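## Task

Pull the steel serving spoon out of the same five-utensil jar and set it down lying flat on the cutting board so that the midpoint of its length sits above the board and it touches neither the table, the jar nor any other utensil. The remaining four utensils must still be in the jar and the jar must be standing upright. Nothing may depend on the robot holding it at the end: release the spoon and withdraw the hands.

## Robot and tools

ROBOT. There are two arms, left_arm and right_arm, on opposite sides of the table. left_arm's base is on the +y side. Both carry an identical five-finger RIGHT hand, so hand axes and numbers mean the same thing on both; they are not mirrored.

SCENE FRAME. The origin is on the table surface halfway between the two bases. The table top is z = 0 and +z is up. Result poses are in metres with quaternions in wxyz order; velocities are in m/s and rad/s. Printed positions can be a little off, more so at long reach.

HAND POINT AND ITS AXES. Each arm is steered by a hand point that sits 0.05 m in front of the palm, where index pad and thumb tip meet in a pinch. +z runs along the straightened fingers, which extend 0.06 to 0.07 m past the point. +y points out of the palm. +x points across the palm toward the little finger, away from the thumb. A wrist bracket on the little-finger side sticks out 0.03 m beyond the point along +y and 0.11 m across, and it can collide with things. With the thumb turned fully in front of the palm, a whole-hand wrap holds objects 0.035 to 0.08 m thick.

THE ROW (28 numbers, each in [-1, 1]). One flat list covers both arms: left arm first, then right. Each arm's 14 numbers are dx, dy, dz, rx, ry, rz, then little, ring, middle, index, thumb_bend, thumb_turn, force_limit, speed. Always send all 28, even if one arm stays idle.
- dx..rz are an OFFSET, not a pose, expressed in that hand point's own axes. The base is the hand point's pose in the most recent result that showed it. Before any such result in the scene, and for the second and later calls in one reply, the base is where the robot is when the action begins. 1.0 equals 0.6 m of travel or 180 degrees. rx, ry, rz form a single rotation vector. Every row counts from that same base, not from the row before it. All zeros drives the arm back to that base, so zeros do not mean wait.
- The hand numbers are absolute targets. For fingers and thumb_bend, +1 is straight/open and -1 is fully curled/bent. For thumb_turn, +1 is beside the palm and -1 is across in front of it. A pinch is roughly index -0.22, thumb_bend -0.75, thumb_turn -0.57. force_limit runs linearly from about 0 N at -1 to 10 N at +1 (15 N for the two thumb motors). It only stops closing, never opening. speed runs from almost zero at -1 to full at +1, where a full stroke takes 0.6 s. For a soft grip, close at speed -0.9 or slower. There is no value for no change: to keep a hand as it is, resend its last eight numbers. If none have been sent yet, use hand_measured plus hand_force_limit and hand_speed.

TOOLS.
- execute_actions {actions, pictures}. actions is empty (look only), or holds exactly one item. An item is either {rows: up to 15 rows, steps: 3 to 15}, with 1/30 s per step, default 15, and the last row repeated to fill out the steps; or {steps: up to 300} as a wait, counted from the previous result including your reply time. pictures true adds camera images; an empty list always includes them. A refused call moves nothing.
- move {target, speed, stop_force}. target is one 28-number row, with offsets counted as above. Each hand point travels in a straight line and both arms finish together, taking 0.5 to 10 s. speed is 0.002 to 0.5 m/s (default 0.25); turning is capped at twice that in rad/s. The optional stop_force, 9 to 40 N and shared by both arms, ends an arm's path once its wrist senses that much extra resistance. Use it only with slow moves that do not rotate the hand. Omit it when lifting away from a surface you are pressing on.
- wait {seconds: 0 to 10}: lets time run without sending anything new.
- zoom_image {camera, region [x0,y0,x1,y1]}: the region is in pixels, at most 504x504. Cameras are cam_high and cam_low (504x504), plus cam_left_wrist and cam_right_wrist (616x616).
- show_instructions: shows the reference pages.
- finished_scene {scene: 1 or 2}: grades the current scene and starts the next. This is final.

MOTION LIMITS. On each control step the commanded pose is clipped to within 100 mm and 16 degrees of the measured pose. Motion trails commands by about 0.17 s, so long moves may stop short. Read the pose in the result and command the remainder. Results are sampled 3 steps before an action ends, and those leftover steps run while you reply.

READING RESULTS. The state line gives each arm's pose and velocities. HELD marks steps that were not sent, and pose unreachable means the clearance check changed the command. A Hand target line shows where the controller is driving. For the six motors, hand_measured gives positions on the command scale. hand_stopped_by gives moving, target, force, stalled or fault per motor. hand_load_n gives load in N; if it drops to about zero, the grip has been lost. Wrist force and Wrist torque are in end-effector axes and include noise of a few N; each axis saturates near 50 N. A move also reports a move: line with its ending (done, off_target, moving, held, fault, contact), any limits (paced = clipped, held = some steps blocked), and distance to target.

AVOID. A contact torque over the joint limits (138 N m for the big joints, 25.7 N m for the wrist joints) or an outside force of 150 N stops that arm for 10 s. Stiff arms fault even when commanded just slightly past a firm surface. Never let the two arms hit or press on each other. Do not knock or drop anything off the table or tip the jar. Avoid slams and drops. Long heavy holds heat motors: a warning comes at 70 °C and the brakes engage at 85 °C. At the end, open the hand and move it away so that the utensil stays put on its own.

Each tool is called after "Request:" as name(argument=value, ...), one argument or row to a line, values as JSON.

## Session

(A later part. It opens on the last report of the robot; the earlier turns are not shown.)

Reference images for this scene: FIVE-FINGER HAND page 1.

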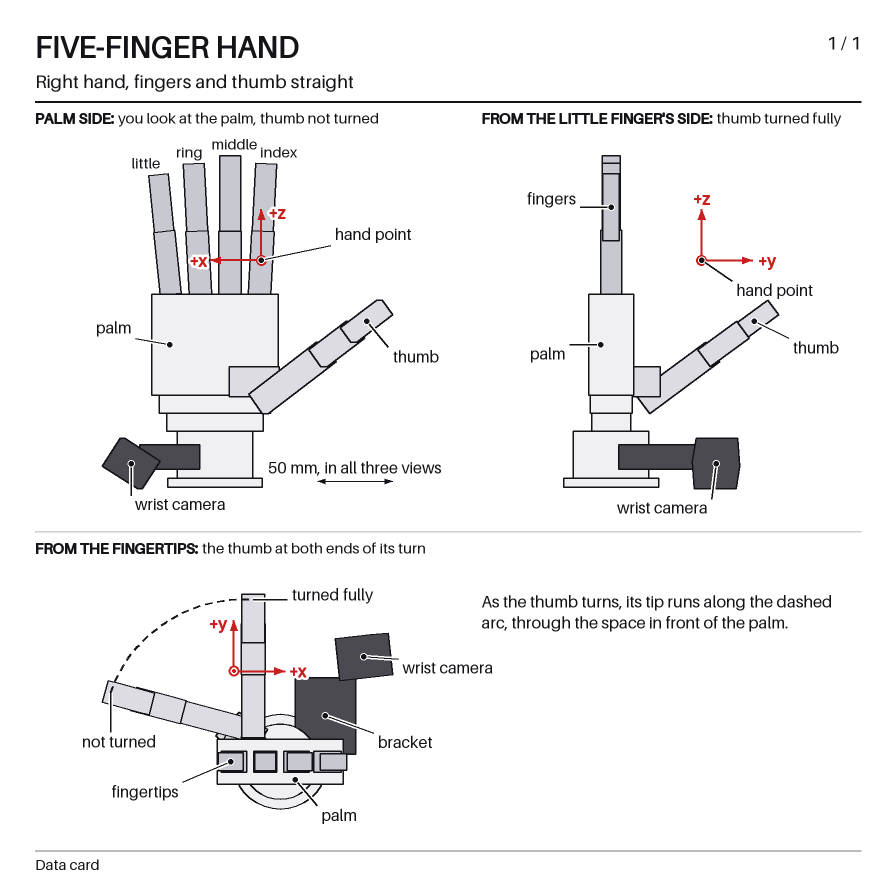

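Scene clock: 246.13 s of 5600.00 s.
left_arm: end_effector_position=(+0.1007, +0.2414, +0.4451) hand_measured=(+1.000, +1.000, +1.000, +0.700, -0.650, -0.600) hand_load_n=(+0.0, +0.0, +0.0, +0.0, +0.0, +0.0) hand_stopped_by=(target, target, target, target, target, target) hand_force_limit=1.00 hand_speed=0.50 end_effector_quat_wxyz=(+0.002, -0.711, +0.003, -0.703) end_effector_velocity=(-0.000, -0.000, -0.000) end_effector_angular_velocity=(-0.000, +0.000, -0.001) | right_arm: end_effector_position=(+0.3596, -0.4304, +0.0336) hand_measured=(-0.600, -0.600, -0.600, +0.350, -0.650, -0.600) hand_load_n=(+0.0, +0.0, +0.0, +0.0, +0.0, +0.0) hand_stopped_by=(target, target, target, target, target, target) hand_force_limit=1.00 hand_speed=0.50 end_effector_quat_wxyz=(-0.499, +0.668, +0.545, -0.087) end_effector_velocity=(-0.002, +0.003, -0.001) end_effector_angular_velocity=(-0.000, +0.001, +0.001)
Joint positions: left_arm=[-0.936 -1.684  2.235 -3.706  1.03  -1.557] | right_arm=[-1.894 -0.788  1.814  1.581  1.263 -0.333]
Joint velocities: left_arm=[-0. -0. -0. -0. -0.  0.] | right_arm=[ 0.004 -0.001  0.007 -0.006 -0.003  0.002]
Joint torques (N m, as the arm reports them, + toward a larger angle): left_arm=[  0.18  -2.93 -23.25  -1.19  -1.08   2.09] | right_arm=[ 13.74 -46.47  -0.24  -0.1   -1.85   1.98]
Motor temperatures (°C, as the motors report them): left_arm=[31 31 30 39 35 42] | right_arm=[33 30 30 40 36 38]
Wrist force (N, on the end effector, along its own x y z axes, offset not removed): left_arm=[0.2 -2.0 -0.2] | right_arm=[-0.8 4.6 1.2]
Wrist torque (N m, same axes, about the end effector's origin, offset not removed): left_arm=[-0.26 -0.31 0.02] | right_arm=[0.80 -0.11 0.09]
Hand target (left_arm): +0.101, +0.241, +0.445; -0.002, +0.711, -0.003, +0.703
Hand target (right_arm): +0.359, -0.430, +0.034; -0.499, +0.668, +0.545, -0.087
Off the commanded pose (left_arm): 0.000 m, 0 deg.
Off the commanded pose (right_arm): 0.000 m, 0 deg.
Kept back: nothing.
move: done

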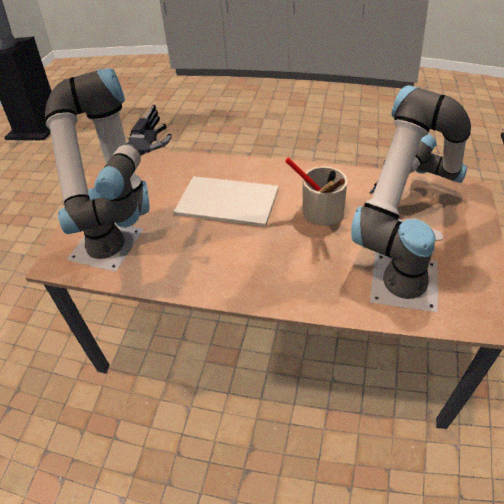

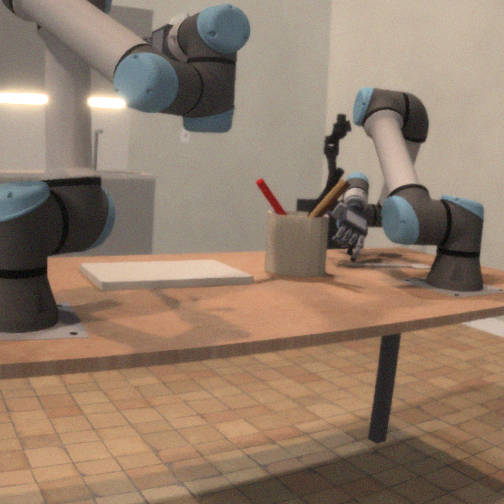

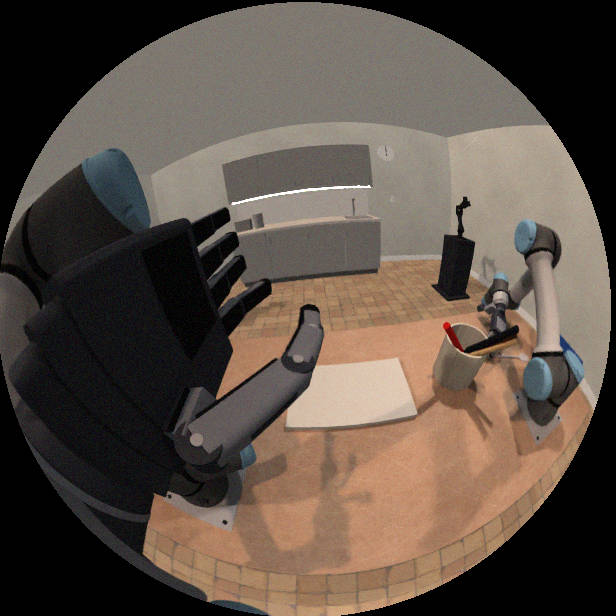

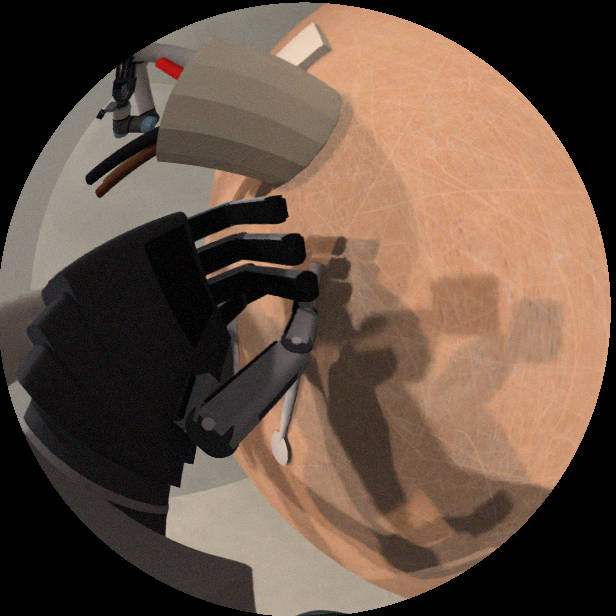

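Request:
move(
  target=[0,0,0,0,0,0,1,1,1,0.7,-0.65,-0.6,1,0.5, -0.06,0,0,0,0,0,-0.6,-0.6,-0.6,0.8,-0.65,-0.6,1,0.5],
  speed=0.015,
  stop_force=9,
)

Request:
zoom_image(
  camera="cam_right_wrist",
  region=[180,180,430,460],
)

Request:
zoom_image(
  camera="cam_low",
  region=[300,190,460,300],
)

Scene clock: 249.07 s of 5600.00 s.
left_arm: end_effector_position=(+0.1007, +0.2414, +0.4451) hand_measured=(+1.000, +1.000, +1.000, +0.700, -0.650, -0.600) hand_load_n=(+0.0, +0.0, +0.0, +0.0, +0.0, +0.0) hand_stopped_by=(target, target, target, target, target, target) hand_force_limit=1.00 hand_speed=0.50 end_effector_quat_wxyz=(+0.002, -0.711, +0.003, -0.703) end_effector_velocity=(-0.000, +0.000, -0.000) end_effector_angular_velocity=(-0.001, -0.001, -0.000) | right_arm: end_effector_position=(+0.3456, -0.4594, +0.0184) hand_measured=(-0.600, -0.600, -0.600, +0.800, -0.650, -0.600) hand_load_n=(+0.0, +0.0, +0.0, +0.0, +0.0, +0.0) hand_stopped_by=(target, target, target, target, target, target) hand_force_limit=1.00 hand_speed=0.50 end_effector_quat_wxyz=(-0.499, +0.668, +0.545, -0.087) end_effector_velocity=(-0.001, -0.002, -0.001) end_effector_angular_velocity=(+0.000, -0.001, +0.002)
Joint positions: left_arm=[-0.936 -1.684  2.235 -3.706  1.03  -1.557] | right_arm=[-1.966 -0.77   1.847  1.539  1.325 -0.371]
Joint velocities: left_arm=[-0.001  0.001  0.     0.     0.001 -0.001] | right_arm=[-0.004  0.001  0.002 -0.003  0.006 -0.004]
Joint torques (N m, as the arm reports them, + toward a larger angle): left_arm=[  0.23  -2.66 -23.97  -1.08  -1.05   2.22] | right_arm=[-11.97 -28.09   0.47   0.14   1.69  -2.5 ]
Motor temperatures (°C, as the motors report them): left_arm=[31 31 30 39 35 42] | right_arm=[33 30 30 40 36 38]
Wrist force (N, on the end effector, along its own x y z axes, offset not removed): left_arm=[0.8 -1.2 1.1] | right_arm=[3.4 1.6 2.2]
Wrist torque (N m, same axes, about the end effector's origin, offset not removed): left_arm=[-0.16 -0.41 0.12] | right_arm=[0.28 -0.70 0.22]
Hand target (left_arm): +0.101, +0.241, +0.445; -0.002, +0.711, -0.003, +0.703
Hand target (right_arm): +0.346, -0.460, +0.018; -0.499, +0.668, +0.545, -0.087
Off the commanded pose (left_arm): 0.000 m, 0 deg.
Off the commanded pose (right_arm): 0.000 m, 0 deg.
Kept back: nothing.
move: done

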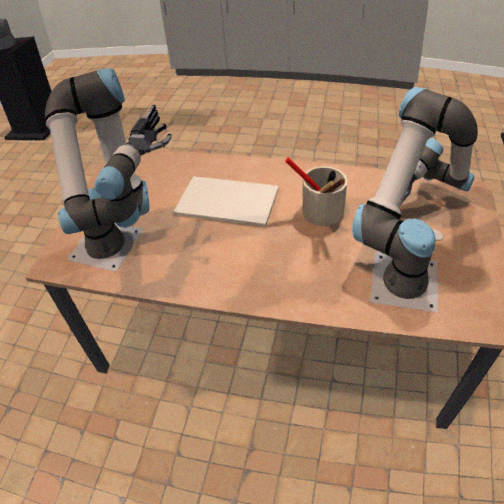

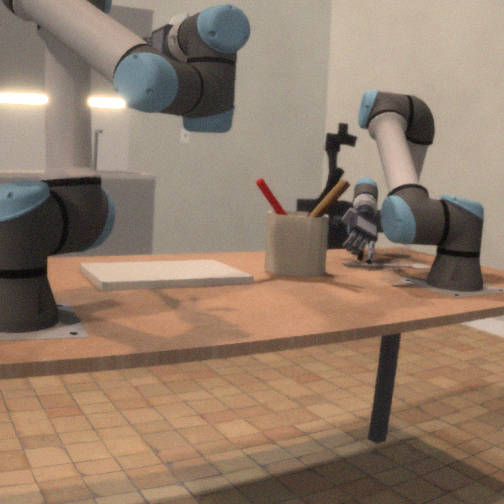

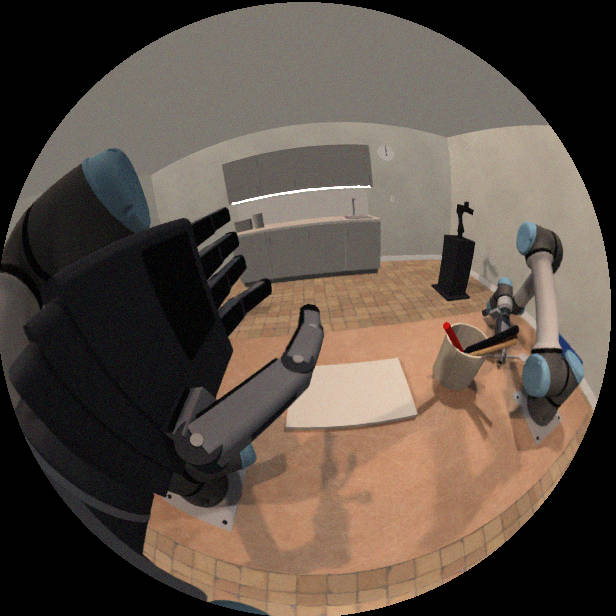

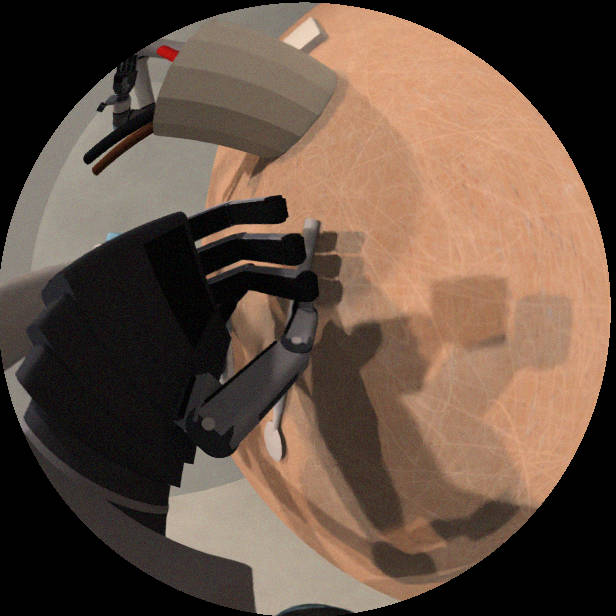

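Region (180, 180, 430, 460) of cam_right_wrist's 616x616 image, scaled by 1.800, with more detail than that image has; it fills the left 450 columns of this view, and the rest is white.

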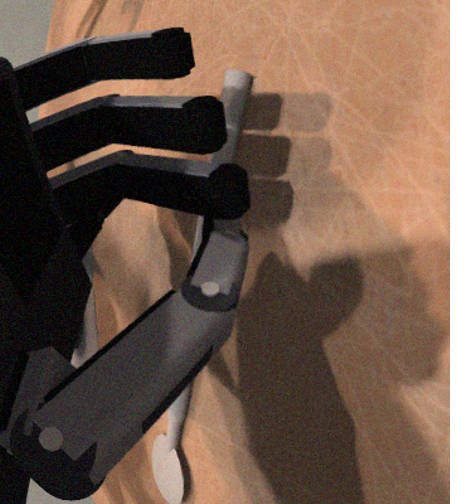

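Region (300, 190, 460, 300) of cam_low's 504x504 image, scaled by 3.150, with more detail than that image has; it fills the top 346 rows of this view, and the rest is white.

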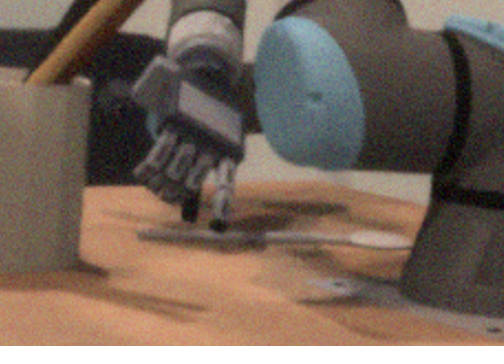

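Request:
move(
  target=[0,0,0,0,0,0,1,1,1,0.7,-0.65,-0.6,1,0.5, -0.03,-0.052,0.013,0,0,0,-0.6,-0.6,-0.6,0.8,-0.65,-0.6,1,0.5],
  speed=0.015,
)

Request:
move(
  target=[0,0,0,0,0,0,1,1,1,0.7,-0.65,-0.6,1,0.5, -0.013,0.023,0.0145,0,0,0,-0.6,-0.6,-0.6,0.8,-0.65,-0.6,1,0.5],
  speed=0.006,
  stop_force=9,
)

Request:
zoom_image(
  camera="cam_right_wrist",
  region=[180,180,430,460],
)

Request:
zoom_image(
  camera="cam_low",
  region=[300,190,460,300],
)

Scene clock: 252.10 s of 5600.00 s.
left_arm: end_effector_position=(+0.1007, +0.2414, +0.4451) hand_measured=(+1.000, +1.000, +1.000, +0.700, -0.650, -0.600) hand_load_n=(+0.0, +0.0, +0.0, +0.0, +0.0, +0.0) hand_stopped_by=(target, target, target, target, target, target) hand_force_limit=1.00 hand_speed=0.50 end_effector_quat_wxyz=(+0.002, -0.711, +0.003, -0.703) end_effector_velocity=(-0.001, -0.001, -0.000) end_effector_angular_velocity=(+0.002, -0.002, -0.002) | right_arm: end_effector_position=(+0.3137, -0.4723, +0.0305) hand_measured=(-0.600, -0.600, -0.600, +0.800, -0.650, -0.600) hand_load_n=(+0.0, +0.0, +0.0, +0.0, +0.0, +0.0) hand_stopped_by=(target, target, target, target, target, target) hand_force_limit=1.00 hand_speed=0.50 end_effector_quat_wxyz=(-0.499, +0.668, +0.545, -0.087) end_effector_velocity=(-0.002, -0.001, +0.001) end_effector_angular_velocity=(+0.000, -0.000, +0.000)
Joint positions: left_arm=[-0.936 -1.684  2.235 -3.706  1.03  -1.557] | right_arm=[-2.026 -0.832  1.945  1.509  1.378 -0.401]
Joint velocities: left_arm=[-0.001  0.002 -0.     0.    -0.001  0.001] | right_arm=[-0.006 -0.004  0.007 -0.002  0.005 -0.003]
Joint torques (N m, as the arm reports them, + toward a larger angle): left_arm=[  0.2   -3.05 -23.62  -1.19  -1.07   2.15] | right_arm=[-11.9  -43.85   3.47   0.33   2.03  -2.56]
Motor temperatures (°C, as the motors report them): left_arm=[31 31 30 39 35 42] | right_arm=[33 30 30 40 36 38]
Wrist force (N, on the end effector, along its own x y z axes, offset not removed): left_arm=[0.1 -1.0 1.4] | right_arm=[2.8 1.9 2.9]
Wrist torque (N m, same axes, about the end effector's origin, offset not removed): left_arm=[-0.18 -0.32 0.05] | right_arm=[0.30 -0.71 0.12]
Hand target (left_arm): +0.101, +0.241, +0.445; -0.002, +0.711, -0.003, +0.703
Hand target (right_arm): +0.313, -0.472, +0.031; -0.499, +0.668, +0.545, -0.087
Off the commanded pose (left_arm): 0.000 m, 0 deg.
Off the commanded pose (right_arm): 0.000 m, 0 deg.
Kept back: nothing.
move: done

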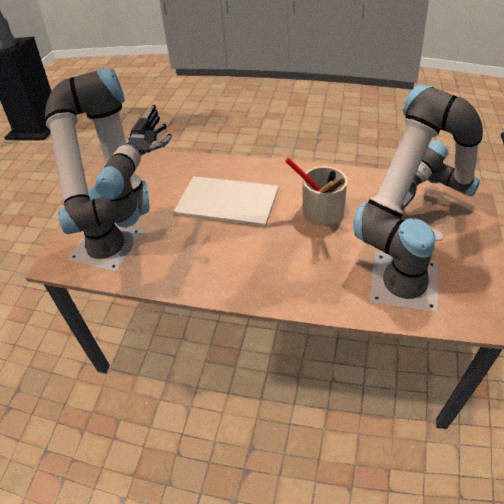

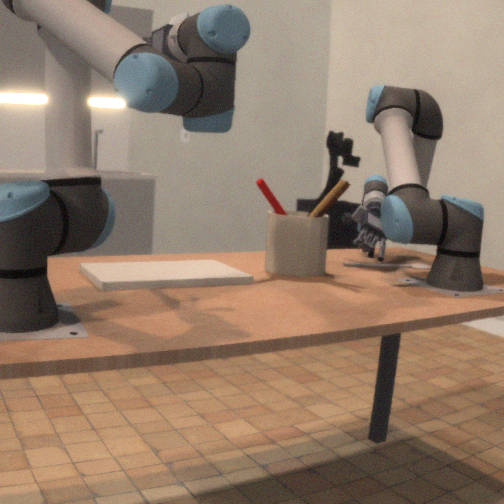

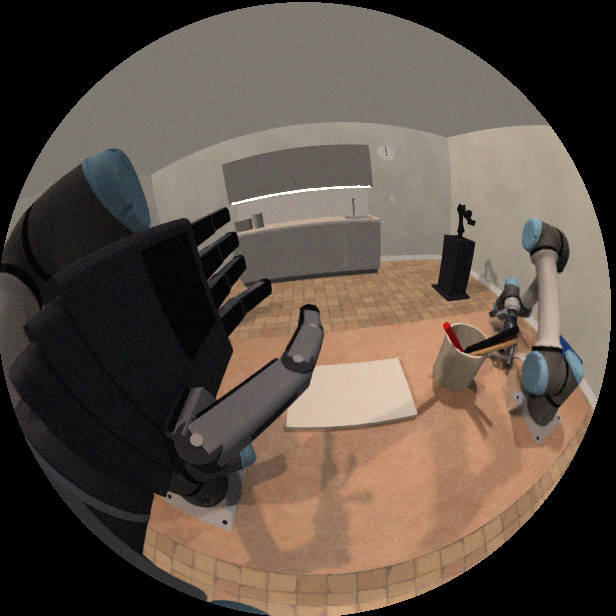

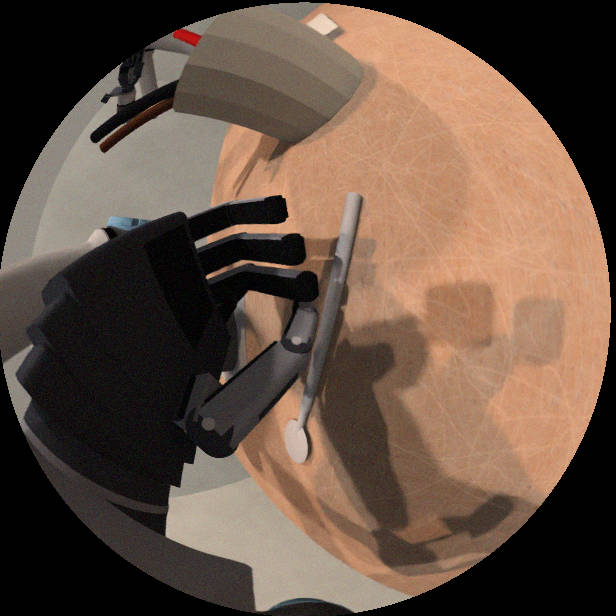

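Scene clock: 255.17 s of 5600.00 s.
left_arm: end_effector_position=(+0.1007, +0.2414, +0.4451) hand_measured=(+1.000, +1.000, +1.000, +0.700, -0.650, -0.600) hand_load_n=(+0.0, +0.0, +0.0, +0.0, +0.0, +0.0) hand_stopped_by=(target, target, target, target, target, target) hand_force_limit=1.00 hand_speed=0.50 end_effector_quat_wxyz=(+0.002, -0.711, +0.003, -0.703) end_effector_velocity=(-0.000, +0.000, +0.000) end_effector_angular_velocity=(+0.001, -0.001, +0.001) | right_arm: end_effector_position=(+0.3138, -0.4724, +0.0144) hand_measured=(-0.600, -0.600, -0.600, +0.800, -0.654, -0.600) hand_load_n=(+0.0, +0.0, +0.0, +0.0, -6.5, -2.0) hand_stopped_by=(target, target, target, target, target, target) hand_force_limit=1.00 hand_speed=0.50 end_effector_quat_wxyz=(-0.499, +0.668, +0.545, -0.087) end_effector_velocity=(+0.000, -0.001, +0.003) end_effector_angular_velocity=(-0.001, +0.001, -0.001)
Joint positions: left_arm=[-0.936 -1.684  2.235 -3.706  1.03  -1.557] | right_arm=[-2.026 -0.795  1.94   1.478  1.378 -0.401]
Joint velocities: left_arm=[-0.001  0.001  0.     0.001  0.002 -0.   ] | right_arm=[-0.001 -0.006  0.     0.006  0.001  0.001]
Joint torques (N m, as the arm reports them, + toward a larger angle): left_arm=[  0.11  -2.43 -23.18  -1.11  -1.1    2.12] | right_arm=[  4.88 -41.59  -7.45   3.17   1.85   1.03]
Motor temperatures (°C, as the motors report them): left_arm=[31 31 30 39 35 42] | right_arm=[33 30 30 40 36 38]
Wrist force (N, on the end effector, along its own x y z axes, offset not removed): left_arm=[0.5 -1.3 -1.0] | right_arm=[5.0 -6.9 -5.3]
Wrist torque (N m, same axes, about the end effector's origin, offset not removed): left_arm=[-0.09 -0.31 0.09] | right_arm=[0.36 -0.34 0.05]
Hand target (left_arm): +0.101, +0.241, +0.445; -0.002, +0.711, -0.003, +0.703
Hand target (right_arm): +0.314, -0.472, +0.015; -0.499, +0.668, +0.545, -0.087
Off the commanded pose (left_arm): 0.000 m, 0 deg.
Off the commanded pose (right_arm): 0.002 m, 0 deg.
Kept back: nothing.
move: contact (right_arm)

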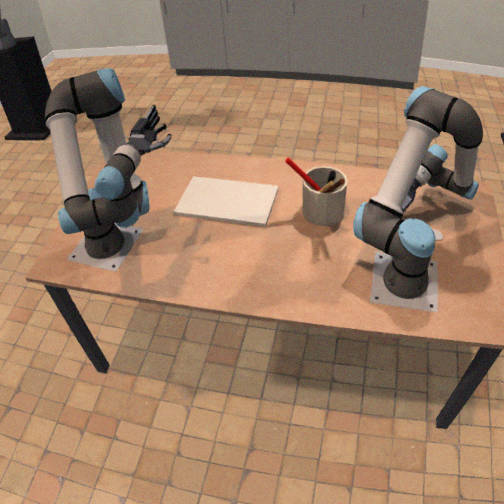

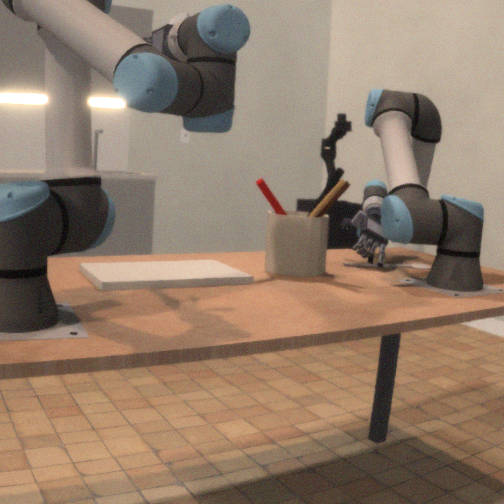

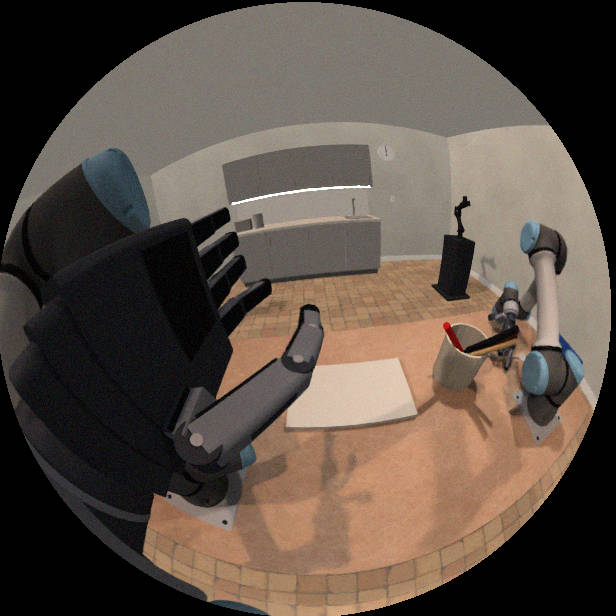

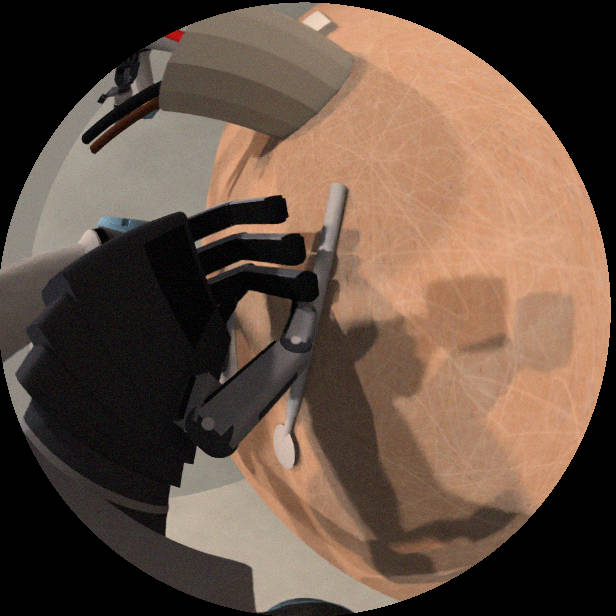

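Region (180, 180, 430, 460) of cam_right_wrist's 616x616 image, scaled by 1.800, with more detail than that image has; it fills the left 450 columns of this view, and the rest is white.

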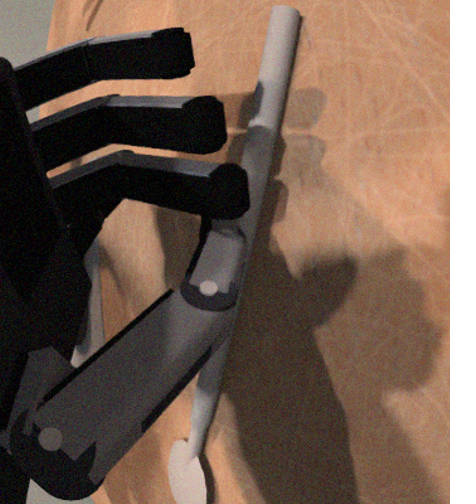

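Region (300, 190, 460, 300) of cam_low's 504x504 image, scaled by 3.150, with more detail than that image has; it fills the top 346 rows of this view, and the rest is white.

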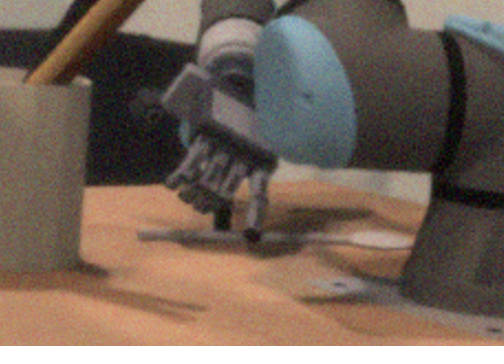

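Request:
move(
  target=[0,0,0,0,0,0,1,1,1,0.7,-0.65,-0.6,1,0.5, 0.008,-0.015,-0.01,0,0,0,-0.6,-0.6,-0.6,0.8,-0.65,-0.6,1,0.5],
  speed=0.01,
)

Request:
move(
  target=[0,0,0,0,0,0,1,1,1,0.7,-0.65,-0.6,1,0.5, 0,0.016,-0.025,0,0,0,-0.6,-0.6,-0.6,0.8,-0.65,-0.6,1,0.5],
  speed=0.01,
)

Request:
move(
  target=[0,0,0,0,0,0,1,1,1,0.7,-0.65,-0.6,1,0.5, -0.012,0.02,0.013,0,0,0,-0.6,-0.6,-0.6,0.8,-0.65,-0.6,1,0.5],
  speed=0.005,
  stop_force=9,
)

Request:
zoom_image(
  camera="cam_right_wrist",
  region=[180,180,430,460],
)

Request:
zoom_image(
  camera="cam_low",
  region=[300,190,460,300],
)

Scene clock: 256.87 s of 5600.00 s.
left_arm: end_effector_position=(+0.1007, +0.2414, +0.4451) hand_measured=(+1.000, +1.000, +1.000, +0.700, -0.650, -0.600) hand_load_n=(+0.0, +0.0, +0.0, +0.0, +0.0, +0.0) hand_stopped_by=(target, target, target, target, target, target) hand_force_limit=1.00 hand_speed=0.50 end_effector_quat_wxyz=(+0.002, -0.711, +0.003, -0.703) end_effector_velocity=(-0.000, -0.000, -0.000) end_effector_angular_velocity=(-0.002, -0.001, -0.001) | right_arm: end_effector_position=(+0.3139, -0.4727, +0.0259) hand_measured=(-0.600, -0.600, -0.600, +0.800, -0.650, -0.600) hand_load_n=(+0.0, +0.0, +0.0, +0.0, +0.0, +0.0) hand_stopped_by=(target, target, target, target, target, target) hand_force_limit=1.00 hand_speed=0.50 end_effector_quat_wxyz=(-0.499, +0.668, +0.545, -0.087) end_effector_velocity=(-0.000, -0.000, +0.003) end_effector_angular_velocity=(-0.000, -0.000, +0.001)
Joint positions: left_arm=[-0.936 -1.684  2.235 -3.706  1.03  -1.557] | right_arm=[-2.027 -0.821  1.943  1.5    1.378 -0.402]
Joint velocities: left_arm=[-0.001  0.001  0.    -0.    -0.    -0.002] | right_arm=[-0.    -0.007  0.001  0.006  0.001 -0.   ]
Joint torques (N m, as the arm reports them, + toward a larger angle): left_arm=[  0.68  -3.   -23.49  -1.19  -1.16   2.17] | right_arm=[-13.17 -41.73   2.04   5.9    1.74  -2.07]
Motor temperatures (°C, as the motors report them): left_arm=[31 31 30 39 35 42] | right_arm=[33 30 30 40 36 38]
Wrist force (N, on the end effector, along its own x y z axes, offset not removed): left_arm=[0.0 -1.6 1.1] | right_arm=[0.2 1.9 2.9]
Wrist torque (N m, same axes, about the end effector's origin, offset not removed): left_arm=[-0.22 -0.28 0.05] | right_arm=[0.34 -0.24 0.09]
Hand target (left_arm): +0.101, +0.241, +0.445; -0.002, +0.711, -0.003, +0.703
Hand target (right_arm): +0.314, -0.473, +0.026; -0.499, +0.668, +0.545, -0.087
Off the commanded pose (left_arm): 0.000 m, 0 deg.
Off the commanded pose (right_arm): 0.000 m, 0 deg.
Kept back: nothing.
move: done

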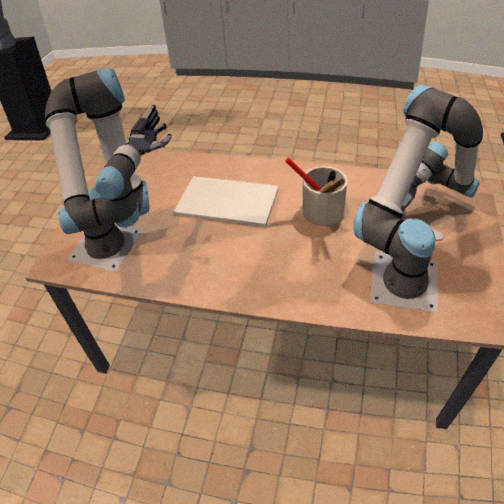

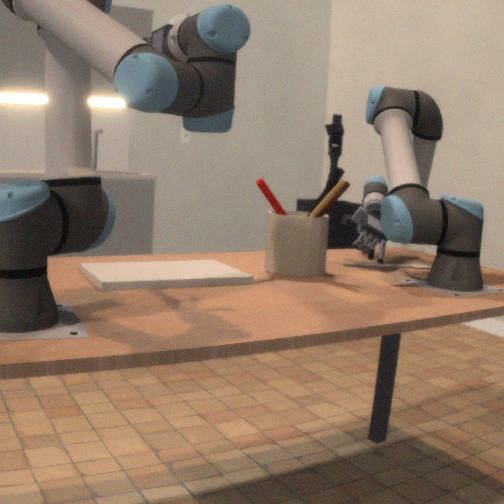

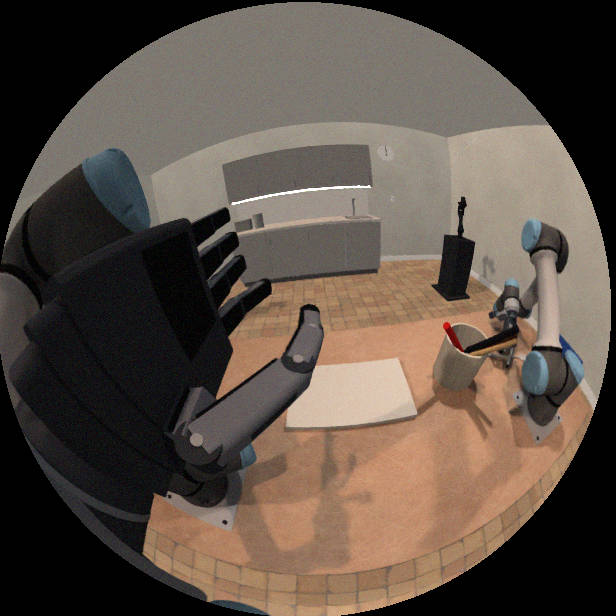

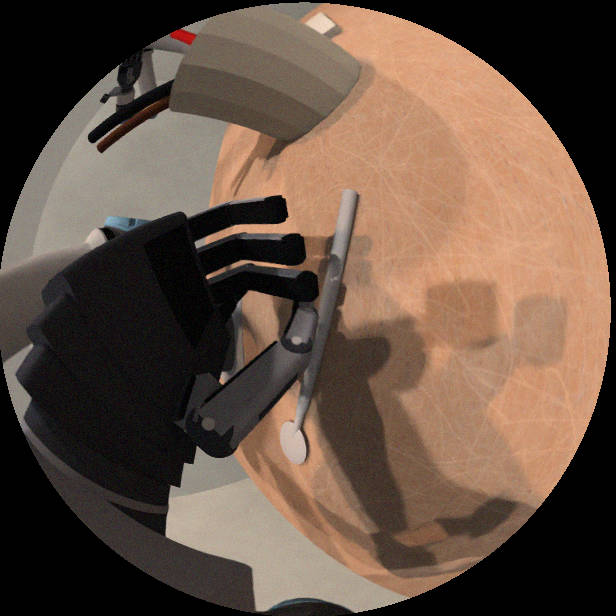

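Scene clock: 258.87 s of 5600.00 s.
left_arm: end_effector_position=(+0.1007, +0.2414, +0.4451) hand_measured=(+1.000, +1.000, +1.000, +0.700, -0.650, -0.600) hand_load_n=(+0.0, +0.0, +0.0, +0.0, +0.0, +0.0) hand_stopped_by=(target, target, target, target, target, target) hand_force_limit=1.00 hand_speed=0.50 end_effector_quat_wxyz=(+0.002, -0.711, +0.003, -0.703) end_effector_velocity=(-0.000, +0.000, -0.000) end_effector_angular_velocity=(-0.001, -0.000, +0.000) | right_arm: end_effector_position=(+0.3296, -0.4803, +0.0258) hand_measured=(-0.600, -0.600, -0.600, +0.800, -0.650, -0.600) hand_load_n=(+0.0, +0.0, +0.0, +0.0, +0.0, +0.0) hand_stopped_by=(target, target, target, target, target, target) hand_force_limit=1.00 hand_speed=0.50 end_effector_quat_wxyz=(-0.499, +0.668, +0.545, -0.087) end_effector_velocity=(+0.003, -0.001, -0.000) end_effector_angular_velocity=(-0.000, +0.000, -0.001)
Joint positions: left_arm=[-0.936 -1.684  2.235 -3.706  1.03  -1.557] | right_arm=[-2.025 -0.801  1.891  1.533  1.377 -0.401]
Joint velocities: left_arm=[-0.     0.001  0.    -0.001  0.    -0.001] | right_arm=[ 0.     0.004 -0.01   0.006 -0.001  0.001]
Joint torques (N m, as the arm reports them, + toward a larger angle): left_arm=[  0.28  -3.06 -23.4   -1.21  -1.12   2.23] | right_arm=[ 12.84 -23.79 -18.71   5.49  -1.94   2.3 ]
Motor temperatures (°C, as the motors report them): left_arm=[31 31 30 39 35 42] | right_arm=[33 30 30 40 36 38]
Wrist force (N, on the end effector, along its own x y z axes, offset not removed): left_arm=[0.3 -1.2 0.9] | right_arm=[3.5 1.2 1.6]
Wrist torque (N m, same axes, about the end effector's origin, offset not removed): left_arm=[-0.22 -0.32 0.06] | right_arm=[0.21 -0.72 0.21]
Hand target (left_arm): +0.101, +0.241, +0.445; -0.002, +0.711, -0.003, +0.703
Hand target (right_arm): +0.330, -0.480, +0.026; -0.499, +0.668, +0.545, -0.087
Off the commanded pose (left_arm): 0.000 m, 0 deg.
Off the commanded pose (right_arm): 0.000 m, 0 deg.
Kept back: nothing.
move: done

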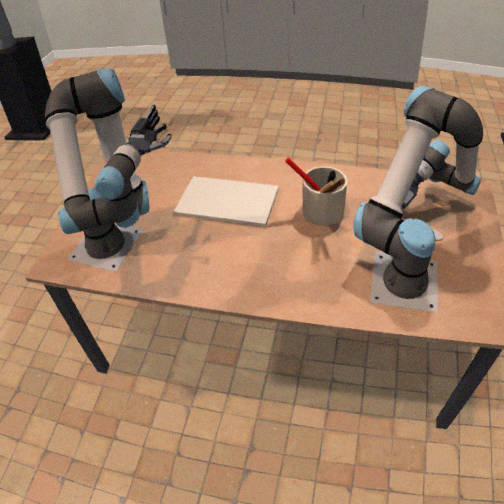

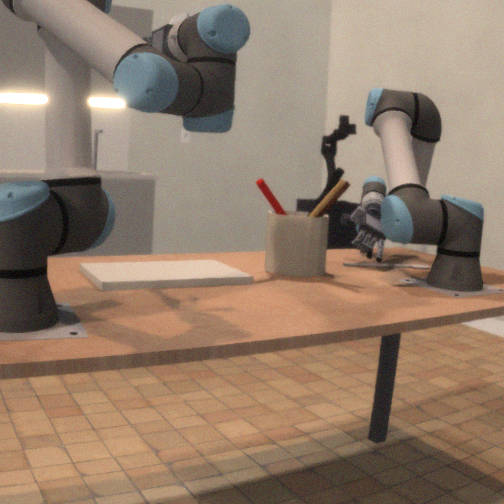

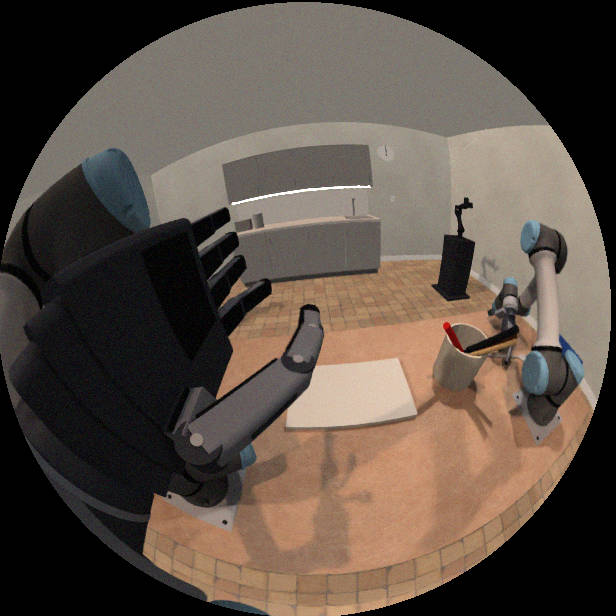

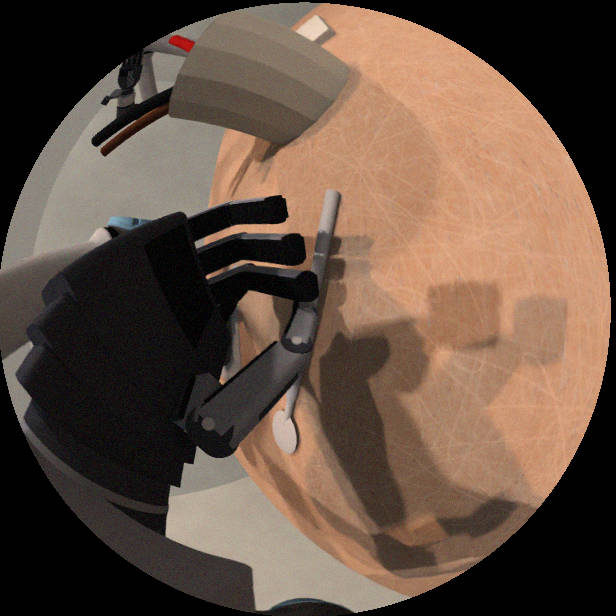

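Scene clock: 262.30 s of 5600.00 s.
left_arm: end_effector_position=(+0.1007, +0.2414, +0.4451) hand_measured=(+1.000, +1.000, +1.000, +0.700, -0.650, -0.600) hand_load_n=(+0.0, +0.0, +0.0, +0.0, +0.0, +0.0) hand_stopped_by=(target, target, target, target, target, target) hand_force_limit=1.00 hand_speed=0.50 end_effector_quat_wxyz=(+0.002, -0.711, +0.003, -0.703) end_effector_velocity=(-0.001, -0.000, -0.000) end_effector_angular_velocity=(+0.001, +0.000, -0.002) | right_arm: end_effector_position=(+0.3293, -0.4806, +0.0100) hand_measured=(-0.600, -0.600, -0.600, +0.800, -0.650, -0.600) hand_load_n=(+0.0, +0.0, +0.0, +0.0, +0.0, +0.0) hand_stopped_by=(target, target, target, target, target, target) hand_force_limit=1.00 hand_speed=0.50 end_effector_quat_wxyz=(-0.499, +0.668, +0.545, -0.087) end_effector_velocity=(+0.000, +0.000, -0.001) end_effector_angular_velocity=(-0.000, -0.001, -0.000)
Joint positions: left_arm=[-0.936 -1.684  2.235 -3.706  1.03  -1.557] | right_arm=[-2.026 -0.766  1.886  1.503  1.378 -0.401]
Joint velocities: left_arm=[-0.002  0.     0.    -0.001  0.     0.001] | right_arm=[ 0.001  0.002 -0.001 -0.003 -0.001  0.   ]
Joint torques (N m, as the arm reports them, + toward a larger angle): left_arm=[  0.75  -3.41 -23.4   -1.25  -1.04   2.19] | right_arm=[-13.15 -26.5  -18.23   0.51   1.71  -2.24]
Motor temperatures (°C, as the motors report them): left_arm=[31 31 30 39 35 42] | right_arm=[33 30 30 40 36 38]
Wrist force (N, on the end effector, along its own x y z axes, offset not removed): left_arm=[-0.8 -1.7 1.8] | right_arm=[0.1 1.2 1.7]
Wrist torque (N m, same axes, about the end effector's origin, offset not removed): left_arm=[-0.30 -0.12 -0.01] | right_arm=[0.30 -0.19 0.02]
Hand target (left_arm): +0.101, +0.241, +0.445; -0.002, +0.711, -0.003, +0.703
Hand target (right_arm): +0.329, -0.481, +0.010; -0.499, +0.668, +0.545, -0.087
Off the commanded pose (left_arm): 0.000 m, 0 deg.
Off the commanded pose (right_arm): 0.000 m, 0 deg.
Kept back: nothing.
move: done

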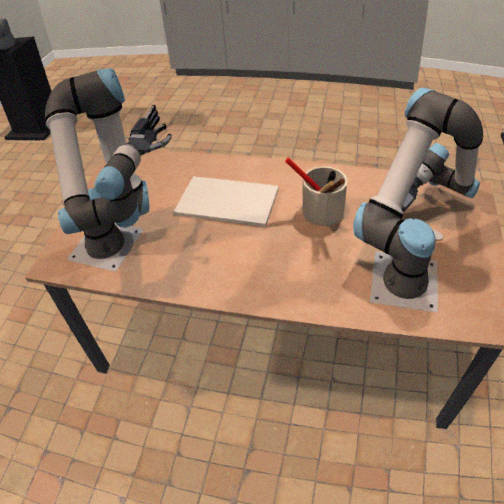

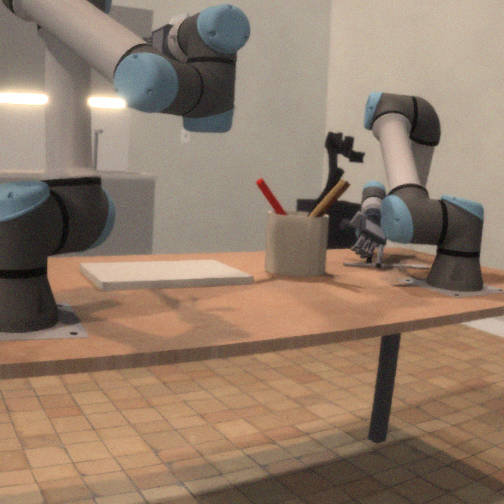

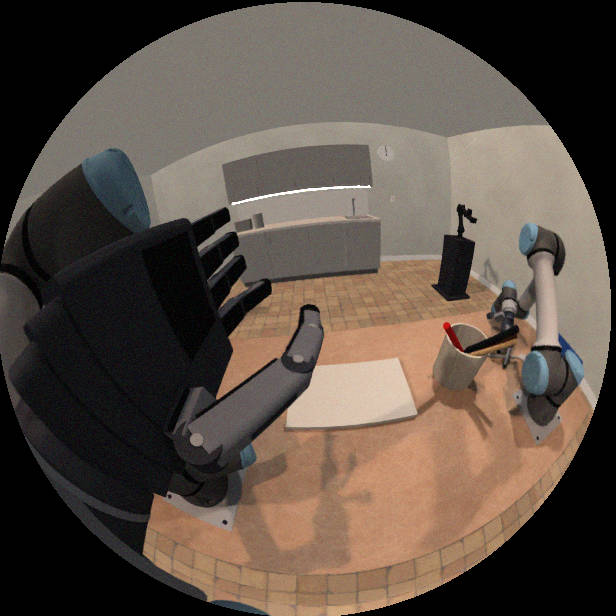

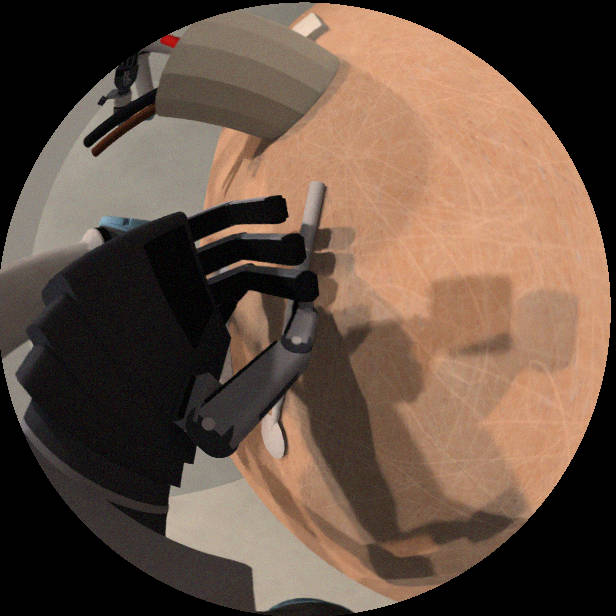

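Region (180, 180, 430, 460) of cam_right_wrist's 616x616 image, scaled by 1.800, with more detail than that image has; it fills the left 450 columns of this view, and the rest is white.

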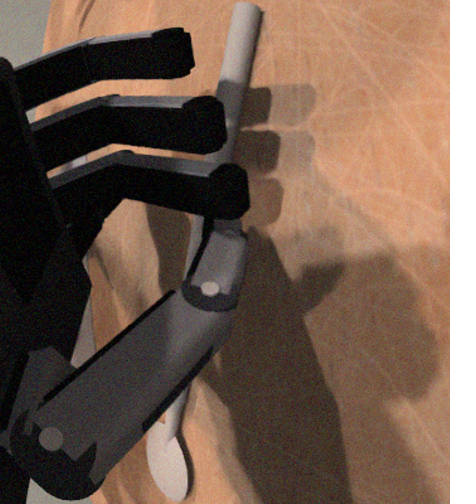

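Region (300, 190, 460, 300) of cam_low's 504x504 image, scaled by 3.150, with more detail than that image has; it fills the top 346 rows of this view, and the rest is white.

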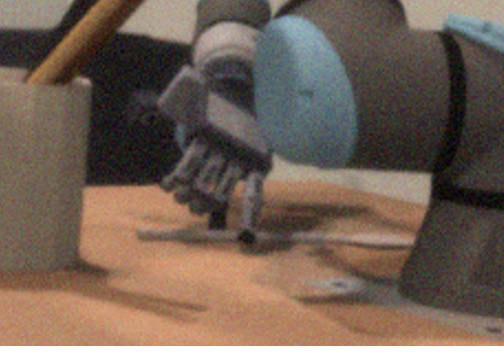

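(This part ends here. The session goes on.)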